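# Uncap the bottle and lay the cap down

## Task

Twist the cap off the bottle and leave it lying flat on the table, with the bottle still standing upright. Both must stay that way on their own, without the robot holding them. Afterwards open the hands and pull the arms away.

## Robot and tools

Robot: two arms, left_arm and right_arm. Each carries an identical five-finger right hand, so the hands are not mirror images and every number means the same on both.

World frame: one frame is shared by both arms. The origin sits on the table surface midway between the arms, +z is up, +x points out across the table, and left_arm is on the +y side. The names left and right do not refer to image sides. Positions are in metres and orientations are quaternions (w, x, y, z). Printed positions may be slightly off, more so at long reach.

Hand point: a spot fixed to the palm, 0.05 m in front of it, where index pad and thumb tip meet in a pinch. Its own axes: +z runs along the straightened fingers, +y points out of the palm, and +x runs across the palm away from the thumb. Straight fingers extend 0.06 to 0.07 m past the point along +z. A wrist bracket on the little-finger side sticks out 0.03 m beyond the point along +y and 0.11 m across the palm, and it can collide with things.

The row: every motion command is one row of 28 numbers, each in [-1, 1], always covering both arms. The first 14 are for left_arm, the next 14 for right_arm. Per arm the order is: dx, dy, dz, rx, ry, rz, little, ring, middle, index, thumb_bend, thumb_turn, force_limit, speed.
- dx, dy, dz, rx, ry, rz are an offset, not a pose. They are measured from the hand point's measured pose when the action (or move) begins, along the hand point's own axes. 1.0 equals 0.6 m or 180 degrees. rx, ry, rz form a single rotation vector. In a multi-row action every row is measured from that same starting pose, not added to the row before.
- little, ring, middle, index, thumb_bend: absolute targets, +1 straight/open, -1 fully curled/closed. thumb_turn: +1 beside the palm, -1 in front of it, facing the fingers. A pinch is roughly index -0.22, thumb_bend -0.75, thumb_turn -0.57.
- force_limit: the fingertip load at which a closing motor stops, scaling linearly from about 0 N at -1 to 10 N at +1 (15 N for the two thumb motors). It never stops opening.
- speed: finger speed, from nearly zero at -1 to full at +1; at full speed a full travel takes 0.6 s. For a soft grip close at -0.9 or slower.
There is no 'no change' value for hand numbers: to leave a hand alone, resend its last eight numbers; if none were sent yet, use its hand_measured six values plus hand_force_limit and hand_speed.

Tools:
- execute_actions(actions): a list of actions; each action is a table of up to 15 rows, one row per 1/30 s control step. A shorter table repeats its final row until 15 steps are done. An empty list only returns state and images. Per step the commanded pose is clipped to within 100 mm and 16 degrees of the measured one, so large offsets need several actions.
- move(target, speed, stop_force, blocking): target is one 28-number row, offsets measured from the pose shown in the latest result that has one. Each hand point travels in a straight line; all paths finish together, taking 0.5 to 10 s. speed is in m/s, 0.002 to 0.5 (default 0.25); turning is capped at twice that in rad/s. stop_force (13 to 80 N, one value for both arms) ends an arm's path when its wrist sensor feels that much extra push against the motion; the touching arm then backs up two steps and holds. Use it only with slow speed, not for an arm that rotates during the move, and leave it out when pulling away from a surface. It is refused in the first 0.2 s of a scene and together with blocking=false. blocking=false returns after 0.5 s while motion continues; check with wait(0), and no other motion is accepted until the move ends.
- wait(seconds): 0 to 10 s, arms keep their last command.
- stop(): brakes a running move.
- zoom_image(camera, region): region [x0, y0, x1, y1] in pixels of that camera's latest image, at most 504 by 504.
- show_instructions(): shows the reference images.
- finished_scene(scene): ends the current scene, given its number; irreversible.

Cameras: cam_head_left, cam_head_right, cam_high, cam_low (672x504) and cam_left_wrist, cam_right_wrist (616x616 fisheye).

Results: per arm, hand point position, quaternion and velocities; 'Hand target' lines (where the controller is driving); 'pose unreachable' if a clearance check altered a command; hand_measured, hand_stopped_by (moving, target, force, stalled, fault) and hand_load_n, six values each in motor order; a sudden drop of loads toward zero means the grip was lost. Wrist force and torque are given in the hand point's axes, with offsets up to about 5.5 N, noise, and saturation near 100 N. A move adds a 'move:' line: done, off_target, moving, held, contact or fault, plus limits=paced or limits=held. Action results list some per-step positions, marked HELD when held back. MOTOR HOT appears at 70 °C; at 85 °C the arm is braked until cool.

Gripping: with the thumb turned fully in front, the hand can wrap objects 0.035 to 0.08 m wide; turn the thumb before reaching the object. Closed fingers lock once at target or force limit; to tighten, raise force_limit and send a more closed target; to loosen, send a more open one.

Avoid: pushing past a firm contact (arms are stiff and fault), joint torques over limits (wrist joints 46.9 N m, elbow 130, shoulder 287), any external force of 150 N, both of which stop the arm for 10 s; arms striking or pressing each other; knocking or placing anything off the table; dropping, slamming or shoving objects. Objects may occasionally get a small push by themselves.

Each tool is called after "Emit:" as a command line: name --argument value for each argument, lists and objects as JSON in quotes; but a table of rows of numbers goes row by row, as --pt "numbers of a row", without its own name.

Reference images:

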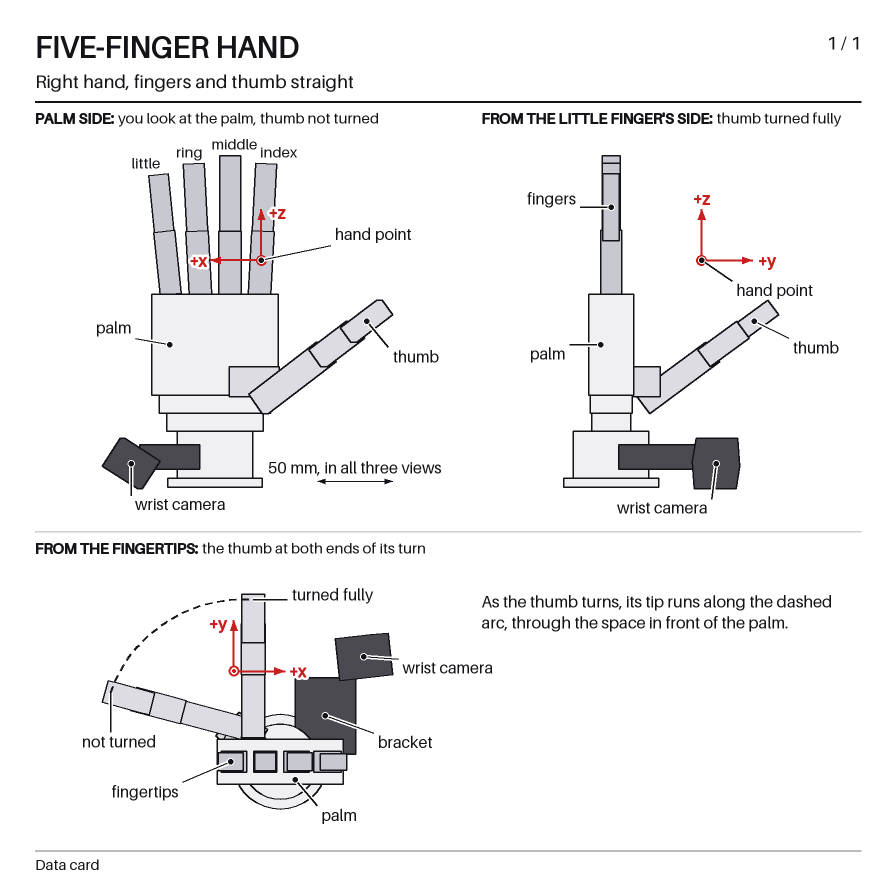

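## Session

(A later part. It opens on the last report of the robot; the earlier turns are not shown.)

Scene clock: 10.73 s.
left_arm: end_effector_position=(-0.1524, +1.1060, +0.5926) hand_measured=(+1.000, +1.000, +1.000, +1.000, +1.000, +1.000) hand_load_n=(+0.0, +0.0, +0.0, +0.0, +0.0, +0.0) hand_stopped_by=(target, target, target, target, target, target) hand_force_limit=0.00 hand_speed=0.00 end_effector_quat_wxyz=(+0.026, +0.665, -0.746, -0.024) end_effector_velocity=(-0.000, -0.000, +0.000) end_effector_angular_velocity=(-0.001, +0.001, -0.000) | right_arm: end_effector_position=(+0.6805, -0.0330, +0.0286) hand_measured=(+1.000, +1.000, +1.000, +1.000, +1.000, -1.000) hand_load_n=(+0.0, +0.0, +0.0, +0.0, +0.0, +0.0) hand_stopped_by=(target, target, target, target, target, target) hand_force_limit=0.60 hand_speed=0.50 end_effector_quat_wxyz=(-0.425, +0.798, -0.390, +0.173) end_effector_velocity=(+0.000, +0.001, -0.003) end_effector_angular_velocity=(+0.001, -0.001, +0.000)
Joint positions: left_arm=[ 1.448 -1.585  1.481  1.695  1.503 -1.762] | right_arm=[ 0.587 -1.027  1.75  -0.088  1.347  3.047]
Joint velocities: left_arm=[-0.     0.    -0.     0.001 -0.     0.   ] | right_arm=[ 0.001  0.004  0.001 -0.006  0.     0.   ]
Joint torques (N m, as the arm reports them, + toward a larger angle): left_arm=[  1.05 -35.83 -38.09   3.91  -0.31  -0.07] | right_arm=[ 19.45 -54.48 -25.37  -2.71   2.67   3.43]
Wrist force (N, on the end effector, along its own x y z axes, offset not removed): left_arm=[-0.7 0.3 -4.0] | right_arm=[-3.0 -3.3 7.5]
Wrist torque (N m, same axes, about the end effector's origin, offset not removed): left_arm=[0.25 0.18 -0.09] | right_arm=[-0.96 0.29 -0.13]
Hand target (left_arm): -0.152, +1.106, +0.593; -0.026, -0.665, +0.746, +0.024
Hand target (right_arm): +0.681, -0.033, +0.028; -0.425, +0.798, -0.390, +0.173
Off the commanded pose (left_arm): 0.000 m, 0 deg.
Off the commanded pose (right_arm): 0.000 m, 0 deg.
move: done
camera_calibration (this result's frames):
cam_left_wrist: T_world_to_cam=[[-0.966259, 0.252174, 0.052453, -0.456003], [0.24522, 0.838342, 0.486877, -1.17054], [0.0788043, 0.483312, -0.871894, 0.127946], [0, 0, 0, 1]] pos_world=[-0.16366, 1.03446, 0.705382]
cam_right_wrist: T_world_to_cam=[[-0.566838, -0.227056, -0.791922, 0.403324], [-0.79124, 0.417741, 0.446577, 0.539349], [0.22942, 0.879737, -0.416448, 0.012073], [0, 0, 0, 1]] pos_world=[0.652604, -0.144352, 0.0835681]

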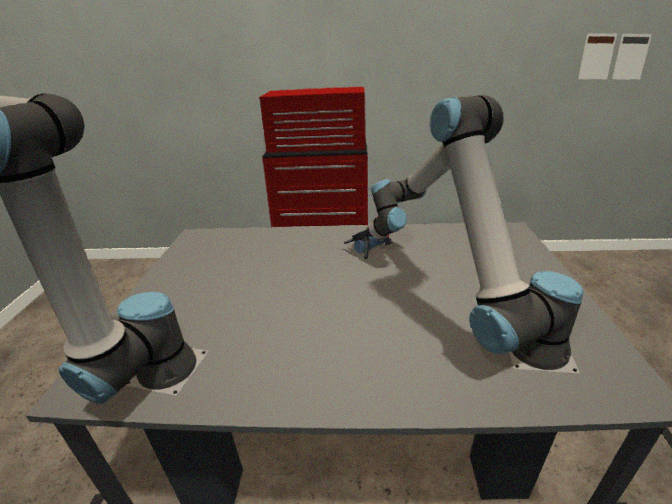

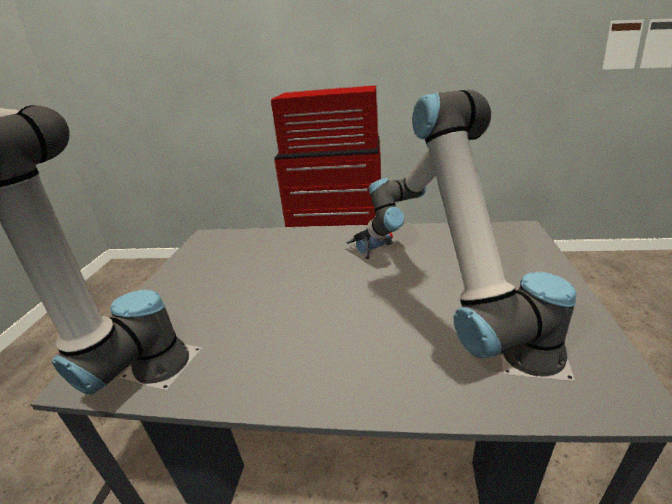

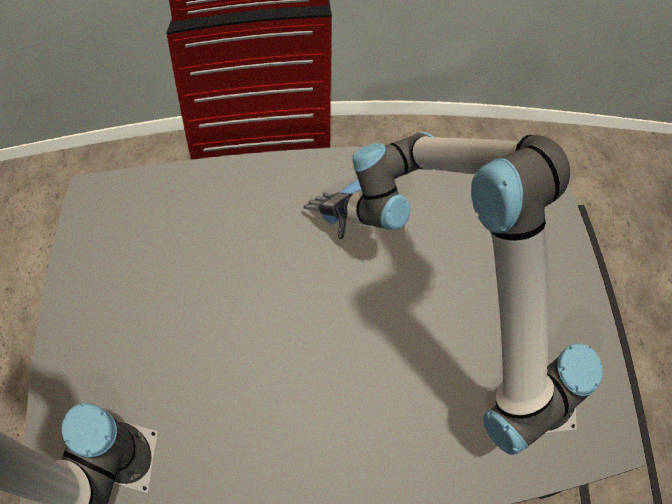

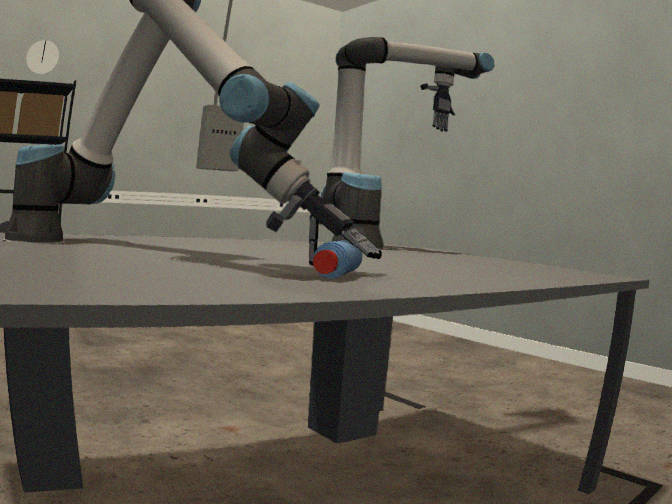

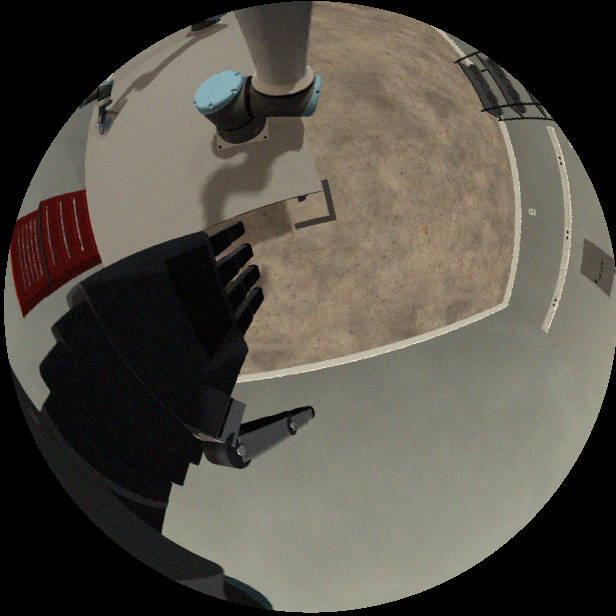

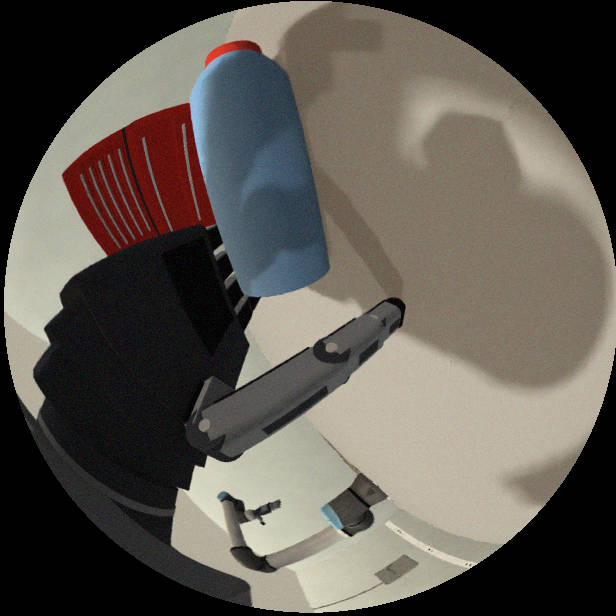

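Emit:
move --target '[0,0,0,0,0,0,1,1,1,1,1,1,0,0, 0.0,-0.02,-0.025,0,0,0,1,1,1,1,1,-1,0.6,0.5]' --speed 0.08

Emit:
move --target '[0,0,0,0,0,0,1,1,1,1,1,1,0,0, 0.09,0.0,0.0,0,0,0,1,1,1,1,1,-1,0.6,0.5]' --speed 0.08

Scene clock: 12.30 s.
left_arm: end_effector_position=(-0.1524, +1.1060, +0.5926) hand_measured=(+1.000, +1.000, +1.000, +1.000, +1.000, +1.000) hand_load_n=(+0.0, +0.0, +0.0, +0.0, +0.0, +0.0) hand_stopped_by=(target, target, target, target, target, target) hand_force_limit=0.00 hand_speed=0.00 end_effector_quat_wxyz=(+0.026, +0.665, -0.746, -0.024) end_effector_velocity=(+0.000, -0.000, +0.001) end_effector_angular_velocity=(+0.002, -0.001, -0.001) | right_arm: end_effector_position=(+0.6771, -0.0371, +0.0467) hand_measured=(+1.000, +1.000, +1.000, +1.000, +1.000, -1.000) hand_load_n=(+0.0, +0.0, +0.0, +0.0, +0.0, +0.0) hand_stopped_by=(target, target, target, target, target, target) hand_force_limit=0.60 hand_speed=0.50 end_effector_quat_wxyz=(-0.425, +0.798, -0.390, +0.173) end_effector_velocity=(-0.001, -0.001, +0.002) end_effector_angular_velocity=(-0.000, +0.000, -0.000)
Joint positions: left_arm=[ 1.448 -1.585  1.481  1.695  1.503 -1.762] | right_arm=[ 0.583 -1.053  1.753 -0.064  1.345  3.045]
Joint velocities: left_arm=[-0.001 -0.002 -0.    -0.    -0.     0.   ] | right_arm=[-0.001 -0.004  0.002  0.003 -0.    -0.   ]
Joint torques (N m, as the arm reports them, + toward a larger angle): left_arm=[ -0.98 -37.05 -38.38   3.79  -0.41  -0.14] | right_arm=[-13.65 -82.3  -19.98   4.25  -3.95  -3.63]
Wrist force (N, on the end effector, along its own x y z axes, offset not removed): left_arm=[1.0 -0.2 -3.2] | right_arm=[4.8 -6.5 -2.6]
Wrist torque (N m, same axes, about the end effector's origin, offset not removed): left_arm=[-0.06 -0.08 0.09] | right_arm=[-1.06 -0.45 0.33]
Hand target (left_arm): -0.152, +1.106, +0.593; -0.026, -0.665, +0.746, +0.024
Hand target (right_arm): +0.677, -0.037, +0.047; -0.425, +0.798, -0.390, +0.173
Off the commanded pose (left_arm): 0.000 m, 0 deg.
Off the commanded pose (right_arm): 0.000 m, 0 deg.
move: done
camera_calibration (this result's frames):
cam_right_wrist: T_world_to_cam=[[-0.566837, -0.227053, -0.791923, 0.414864], [-0.791241, 0.417739, 0.446578, 0.53026], [0.229421, 0.879739, -0.416444, 0.0239929], [0, 0, 0, 1]] pos_world=[0.649219, -0.148422, 0.10173]

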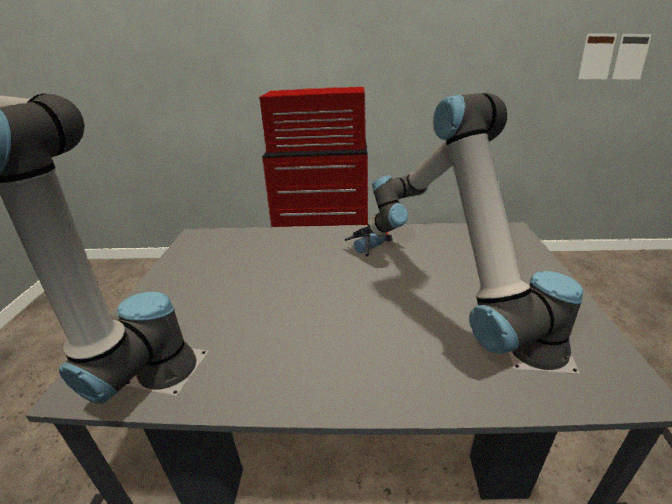

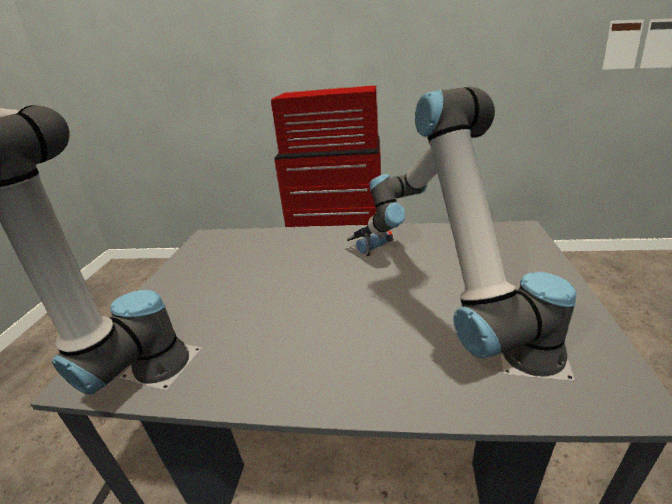

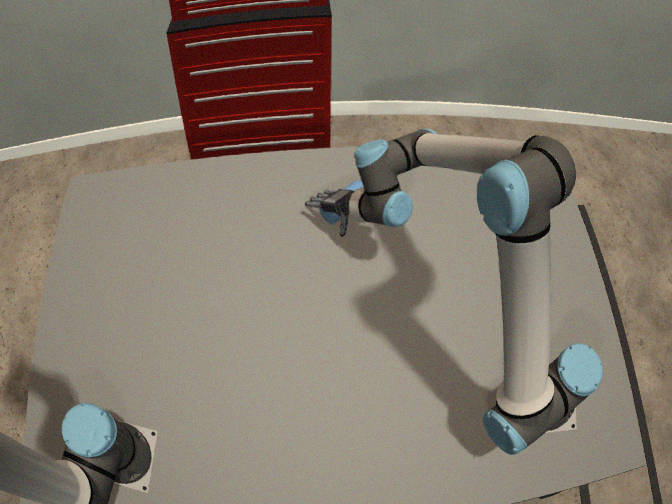

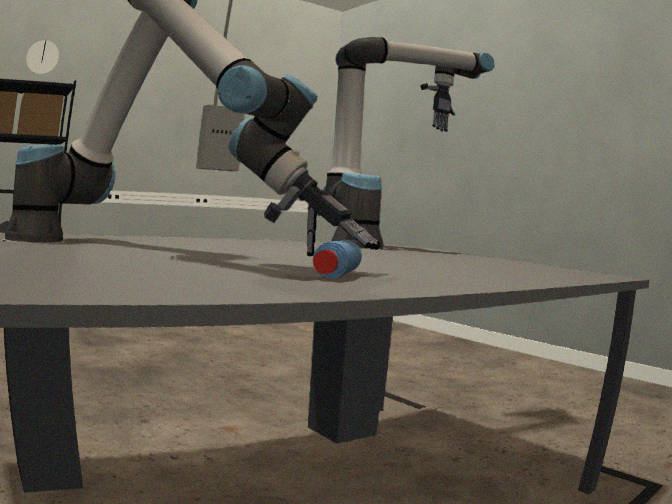

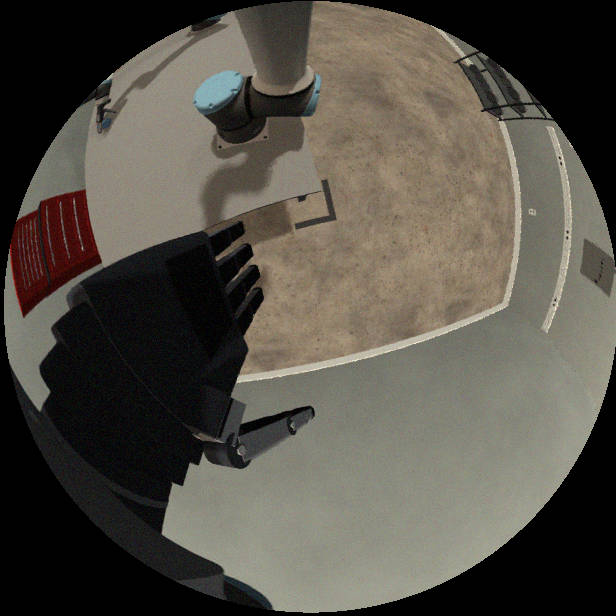

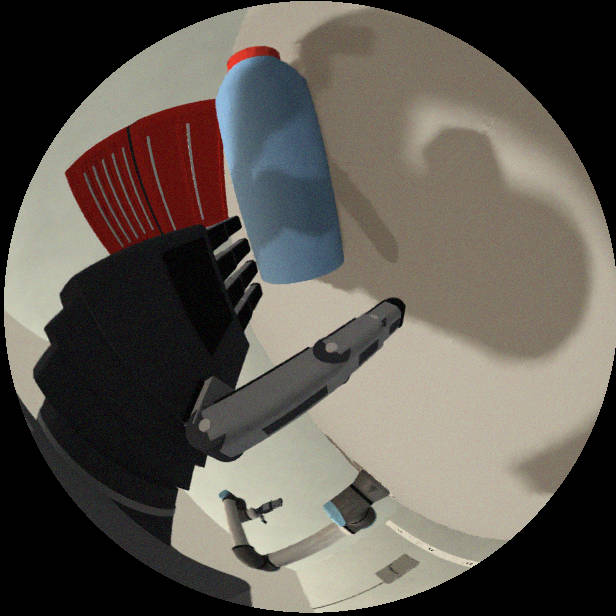

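Scene clock: 13.47 s.
left_arm: end_effector_position=(-0.1524, +1.1060, +0.5926) hand_measured=(+1.000, +1.000, +1.000, +1.000, +1.000, +1.000) hand_load_n=(+0.0, +0.0, +0.0, +0.0, +0.0, +0.0) hand_stopped_by=(target, target, target, target, target, target) hand_force_limit=0.00 hand_speed=0.00 end_effector_quat_wxyz=(+0.026, +0.665, -0.746, -0.024) end_effector_velocity=(+0.000, +0.001, -0.001) end_effector_angular_velocity=(-0.003, +0.002, -0.000) | right_arm: end_effector_position=(+0.7113, -0.0784, +0.0438) hand_measured=(+1.000, +1.000, +1.000, +1.000, +1.000, -1.000) hand_load_n=(+0.0, +0.0, +0.0, +0.0, +0.0, +0.0) hand_stopped_by=(target, target, target, target, target, target) hand_force_limit=0.60 hand_speed=0.50 end_effector_quat_wxyz=(-0.425, +0.798, -0.390, +0.173) end_effector_velocity=(+0.002, -0.002, -0.001) end_effector_angular_velocity=(+0.000, -0.001, +0.000)
Joint positions: left_arm=[ 1.448 -1.585  1.481  1.695  1.503 -1.762] | right_arm=[ 0.506 -1.046  1.75  -0.056  1.283  2.998]
Joint velocities: left_arm=[ 0.     0.003  0.     0.001 -0.001  0.   ] | right_arm=[-0.004  0.002 -0.    -0.001 -0.003 -0.003]
Joint torques (N m, as the arm reports them, + toward a larger angle): left_arm=[  0.72 -35.39 -38.02   3.8   -0.55  -0.16] | right_arm=[-15.5  -59.4  -47.44   4.18  -3.83  -3.92]
Wrist force (N, on the end effector, along its own x y z axes, offset not removed): left_arm=[1.0 -0.1 -2.5] | right_arm=[-0.4 -5.3 -4.7]
Wrist torque (N m, same axes, about the end effector's origin, offset not removed): left_arm=[-0.07 0.00 0.10] | right_arm=[-0.58 0.47 -0.08]
Hand target (left_arm): -0.152, +1.106, +0.593; -0.026, -0.665, +0.746, +0.024
Hand target (right_arm): +0.712, -0.079, +0.044; -0.425, +0.798, -0.390, +0.173
Off the commanded pose (left_arm): 0.000 m, 0 deg.
Off the commanded pose (right_arm): 0.000 m, 0 deg.
move: done
camera_calibration (this result's frames):
cam_left_wrist: T_world_to_cam=[[-0.966259, 0.252174, 0.052453, -0.456003], [0.24522, 0.838342, 0.486877, -1.17054], [0.0788042, 0.483312, -0.871894, 0.127946], [0, 0, 0, 1]] pos_world=[-0.16366, 1.03446, 0.705382]
cam_right_wrist: T_world_to_cam=[[-0.566861, -0.22697, -0.79193, 0.422567], [-0.791219, 0.417726, 0.446629, 0.575814], [0.229438, 0.879767, -0.416376, 0.0512908], [0, 0, 0, 1]] pos_world=[0.683363, -0.189746, 0.0988244]

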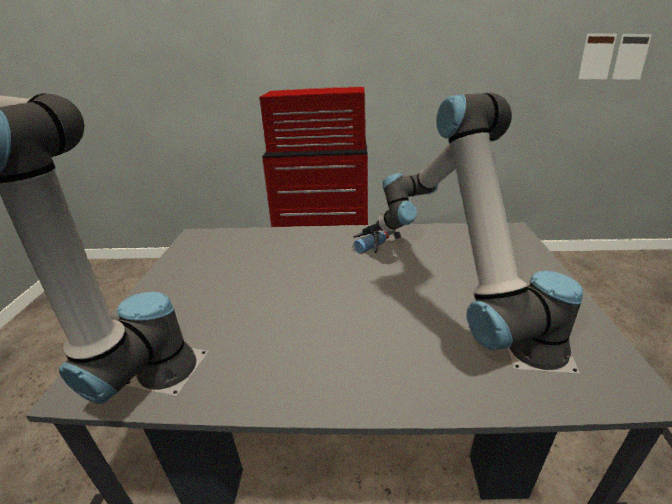

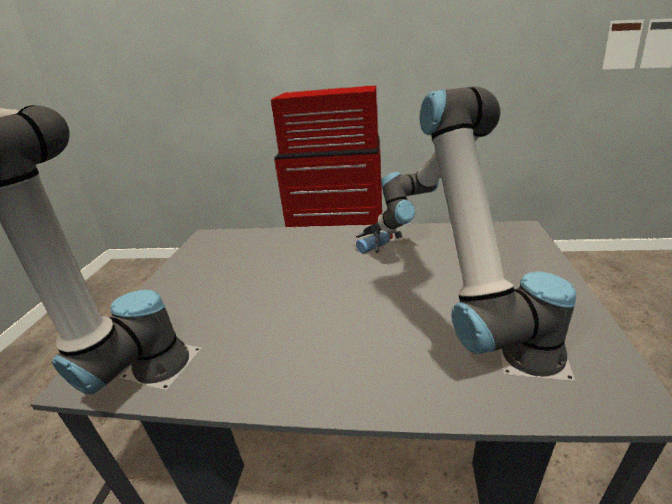

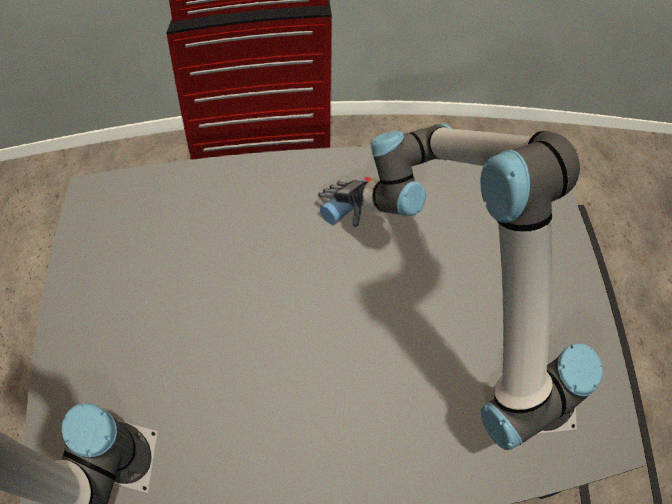

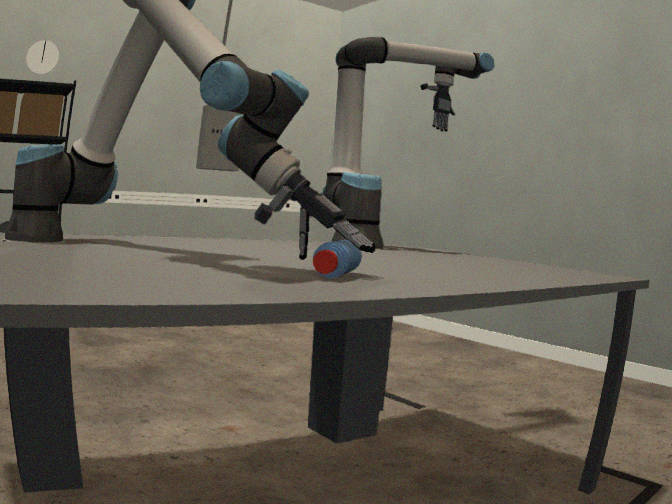

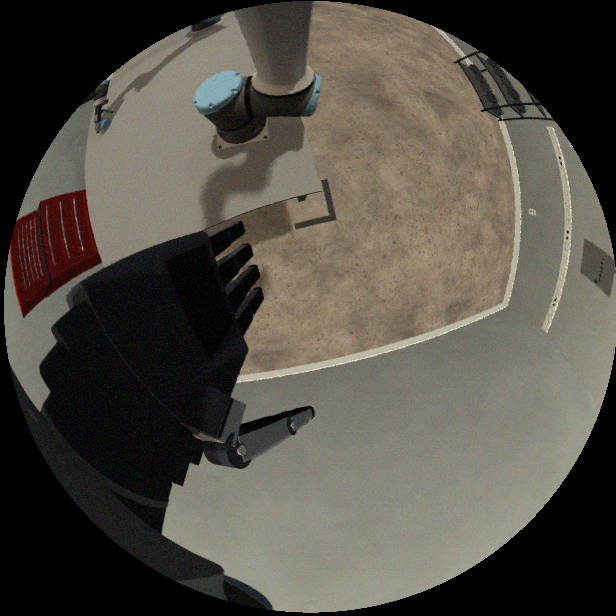

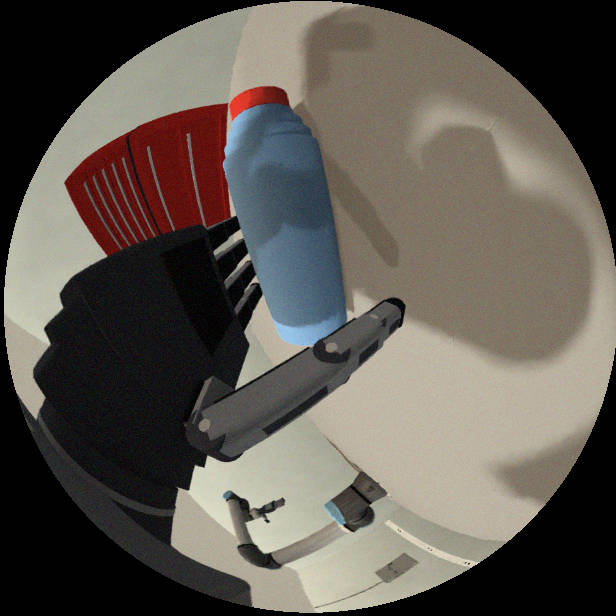

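Move in and close.

Emit:
move --target '[0,0,0,0,0,0,1,1,1,1,1,1,0,0, 0.02,0.012,0.045,0,0,0,1,1,1,1,1,-1,0.6,0.5]' --speed 0.06

Emit:
move --target '[0,0,0,0,0,0,1,1,1,1,1,1,0,0, 0,0,0,0,0,0,-1,-1,-1,-1,-1,-1,1,0]'

Scene clock: 15.60 s.
left_arm: end_effector_position=(-0.1524, +1.1060, +0.5926) hand_measured=(+1.000, +1.000, +1.000, +1.000, +1.000, +1.000) hand_load_n=(+0.0, +0.0, +0.0, +0.0, +0.0, +0.0) hand_stopped_by=(target, target, target, target, target, target) hand_force_limit=0.00 hand_speed=0.00 end_effector_quat_wxyz=(+0.026, +0.665, -0.746, -0.024) end_effector_velocity=(+0.000, -0.000, -0.000) end_effector_angular_velocity=(-0.001, +0.000, -0.000) | right_arm: end_effector_position=(+0.7317, -0.0754, +0.0220) hand_measured=(+1.000, +1.000, +1.000, +1.000, +1.000, -1.000) hand_load_n=(+0.0, +0.0, +0.0, +0.0, +0.5, +0.5) hand_stopped_by=(target, target, target, target, target, target) hand_force_limit=0.60 hand_speed=0.50 end_effector_quat_wxyz=(-0.425, +0.798, -0.390, +0.173) end_effector_velocity=(+0.002, +0.000, -0.003) end_effector_angular_velocity=(+0.000, +0.001, +0.000)
Joint positions: left_arm=[ 1.448 -1.585  1.481  1.695  1.503 -1.762] | right_arm=[ 0.5   -0.999  1.718 -0.07   1.277  2.993]
Joint velocities: left_arm=[-0.    -0.     0.001  0.001 -0.     0.   ] | right_arm=[-0.001  0.005 -0.002 -0.002 -0.001 -0.   ]
Joint torques (N m, as the arm reports them, + toward a larger angle): left_arm=[ -0.2  -34.9  -38.37   3.68  -0.44  -0.47] | right_arm=[-18.33 -55.4  -44.91  -3.35  -3.93  -3.95]
Wrist force (N, on the end effector, along its own x y z axes, offset not removed): left_arm=[-0.5 -1.9 -1.8] | right_arm=[0.2 -2.6 -9.2]
Wrist torque (N m, same axes, about the end effector's origin, offset not removed): left_arm=[-0.42 0.16 -0.07] | right_arm=[-0.14 0.18 0.12]
Hand target (left_arm): -0.152, +1.106, +0.593; -0.026, -0.665, +0.746, +0.024
Hand target (right_arm): +0.732, -0.075, +0.022; -0.425, +0.798, -0.390, +0.173
Off the commanded pose (left_arm): 0.000 m, 0 deg.
Off the commanded pose (right_arm): 0.000 m, 0 deg.
move: done
camera_calibration (this result's frames):
cam_left_wrist: T_world_to_cam=[[-0.966259, 0.252174, 0.0524528, -0.456003], [0.24522, 0.838342, 0.486877, -1.17054], [0.0788043, 0.483312, -0.871894, 0.127946], [0, 0, 0, 1]] pos_world=[-0.16366, 1.03446, 0.705382]
cam_right_wrist: T_world_to_cam=[[-0.566853, -0.226956, -0.79194, 0.417496], [-0.791227, 0.417704, 0.446635, 0.600463], [0.229431, 0.879781, -0.41635, 0.0348919], [0, 0, 0, 1]] pos_world=[0.703756, -0.18676, 0.0769711]

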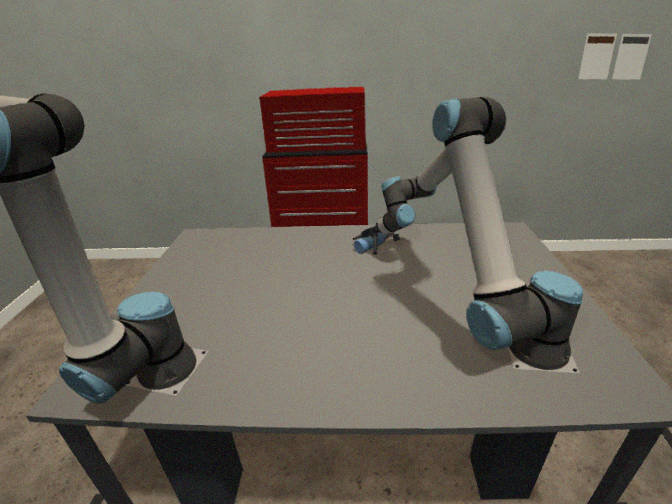

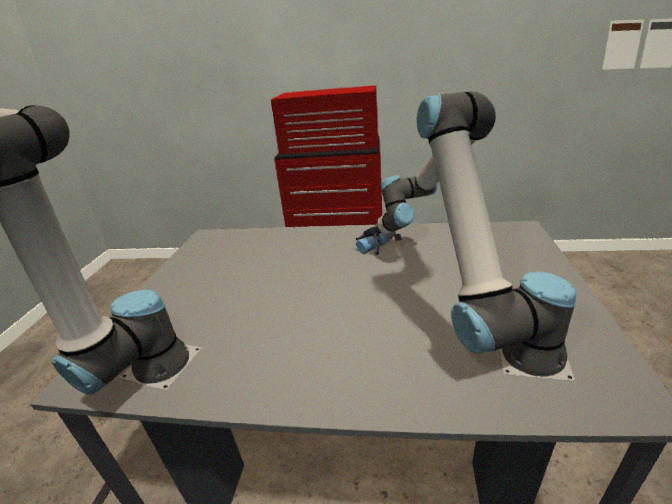

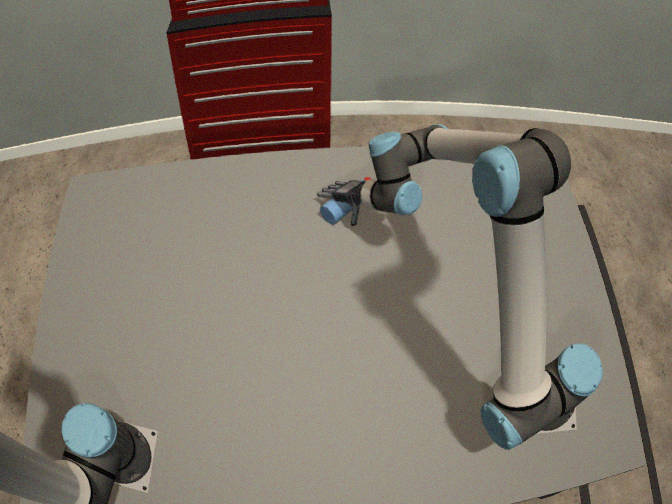

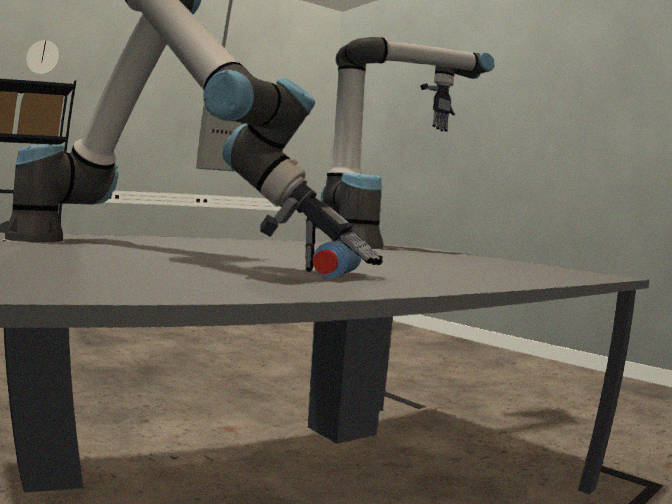

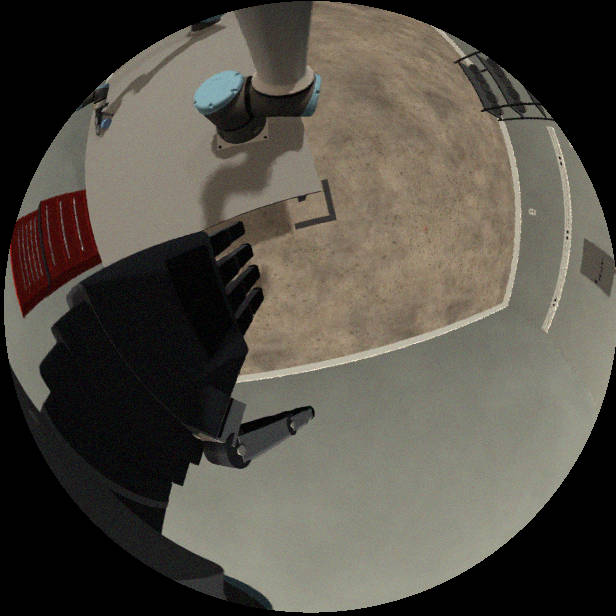

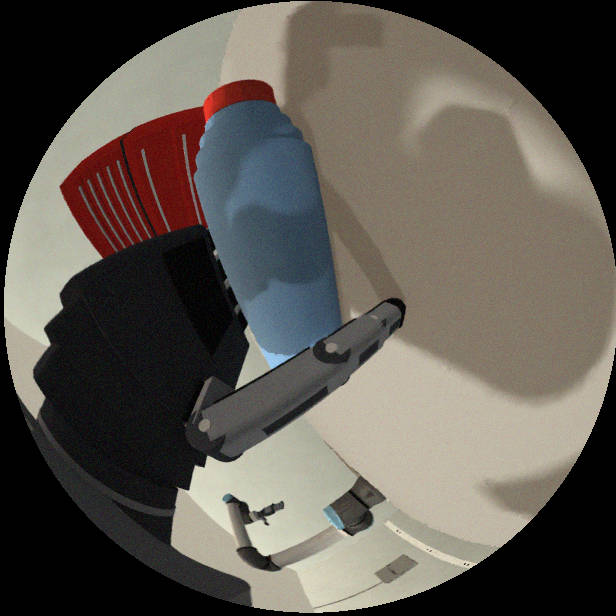

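Scene clock: 16.43 s.
left_arm: end_effector_position=(-0.1524, +1.1060, +0.5926) hand_measured=(+1.000, +1.000, +1.000, +1.000, +1.000, +1.000) hand_load_n=(+0.0, +0.0, +0.0, +0.0, +0.0, +0.0) hand_stopped_by=(target, target, target, target, target, target) hand_force_limit=0.00 hand_speed=0.00 end_effector_quat_wxyz=(+0.026, +0.665, -0.746, -0.024) end_effector_velocity=(+0.000, +0.001, -0.001) end_effector_angular_velocity=(-0.001, +0.001, -0.000) | right_arm: end_effector_position=(+0.7318, -0.0754, +0.0221) hand_measured=(+0.080, +0.122, +0.400, +0.150, +0.492, -1.000) hand_load_n=(+12.5, +4.0, +7.5, +9.5, +21.0, +12.5) hand_stopped_by=(force, force, force, force, force, target) hand_force_limit=1.00 hand_speed=0.00 end_effector_quat_wxyz=(-0.425, +0.798, -0.390, +0.173) end_effector_velocity=(-0.000, +0.000, +0.001) end_effector_angular_velocity=(-0.000, +0.000, +0.000)
Joint positions: left_arm=[ 1.448 -1.585  1.481  1.695  1.503 -1.762] | right_arm=[ 0.499 -0.999  1.718 -0.07   1.277  2.993]
Joint velocities: left_arm=[-0.     0.002 -0.    -0.    -0.    -0.   ] | right_arm=[ 0.    -0.001  0.     0.001 -0.     0.   ]
Joint torques (N m, as the arm reports them, + toward a larger angle): left_arm=[ -2.1  -35.99 -38.46   3.83  -0.55  -0.08] | right_arm=[ -7.96 -62.28 -15.53   7.86  -2.35  -2.9 ]
Wrist force (N, on the end effector, along its own x y z axes, offset not removed): left_arm=[-1.0 2.4 -2.4] | right_arm=[-8.7 -13.0 -7.4]
Wrist torque (N m, same axes, about the end effector's origin, offset not removed): left_arm=[0.36 0.20 -0.04] | right_arm=[1.21 1.07 -0.57]
Hand target (left_arm): -0.152, +1.106, +0.593; -0.026, -0.665, +0.746, +0.024
Hand target (right_arm): +0.732, -0.075, +0.022; -0.425, +0.798, -0.390, +0.173
Off the commanded pose (left_arm): 0.000 m, 0 deg.
Off the commanded pose (right_arm): 0.000 m, 0 deg.
move: done
camera_calibration (this result's frames):
cam_left_wrist: T_world_to_cam=[[-0.966259, 0.252174, 0.0524529, -0.456003], [0.24522, 0.838342, 0.486877, -1.17054], [0.0788043, 0.483312, -0.871894, 0.127946], [0, 0, 0, 1]] pos_world=[-0.16366, 1.03446, 0.705382]
cam_right_wrist: T_world_to_cam=[[-0.566593, -0.226857, -0.792154, 0.417523], [-0.791377, 0.417635, 0.446434, 0.600611], [0.229555, 0.879839, -0.416159, 0.0347785], [0, 0, 0, 1]] pos_world=[0.703892, -0.186718, 0.0770822]

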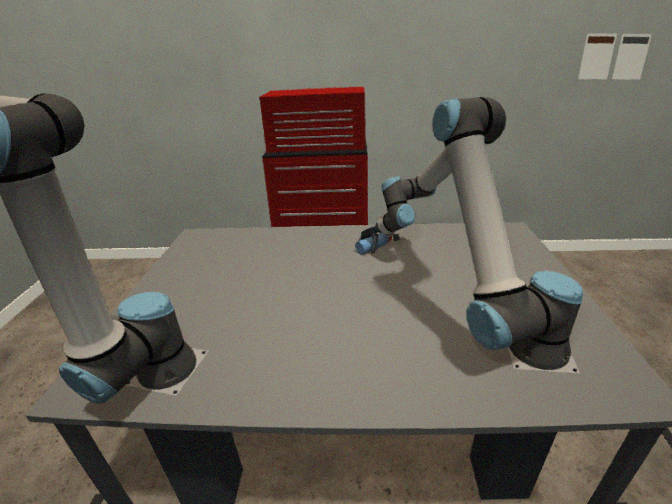

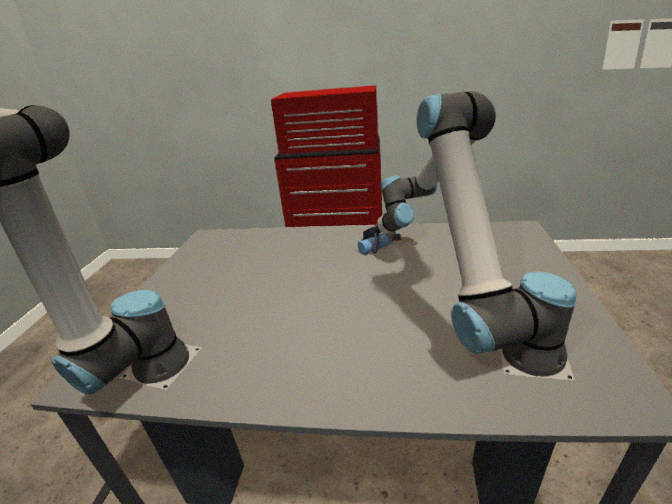

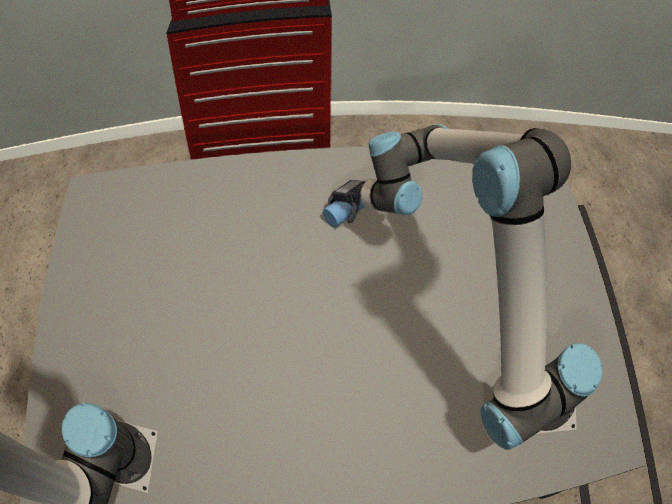

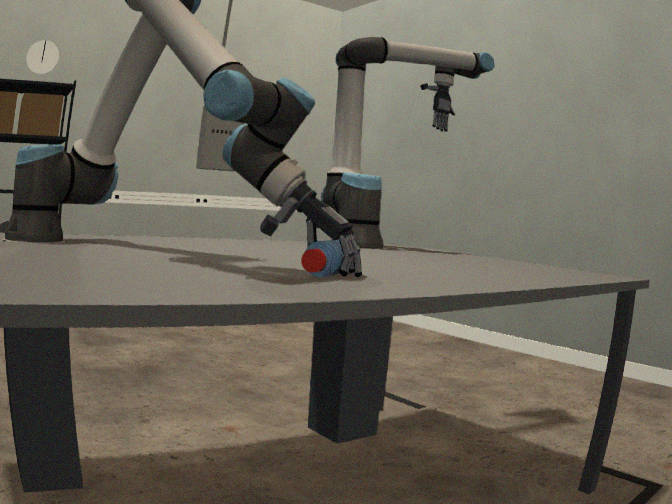

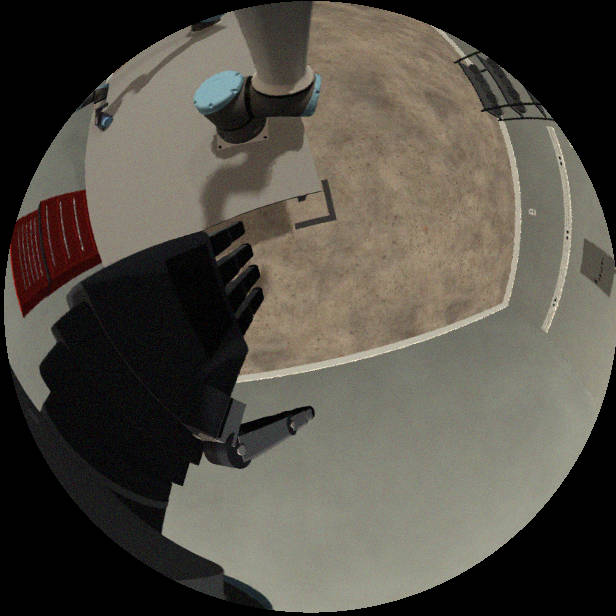

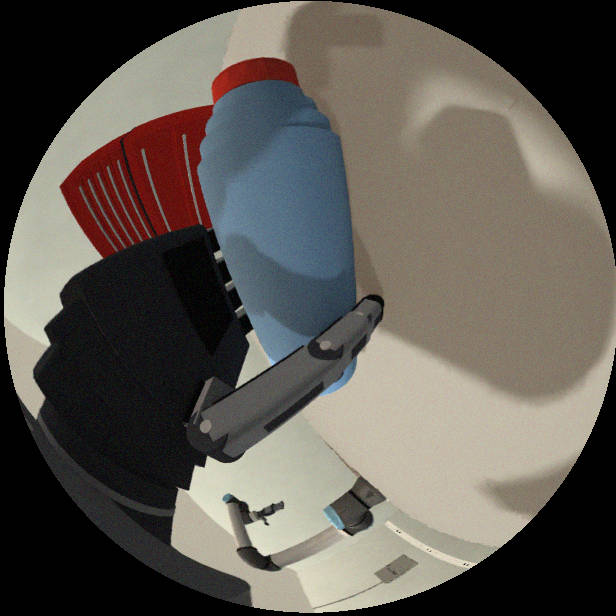

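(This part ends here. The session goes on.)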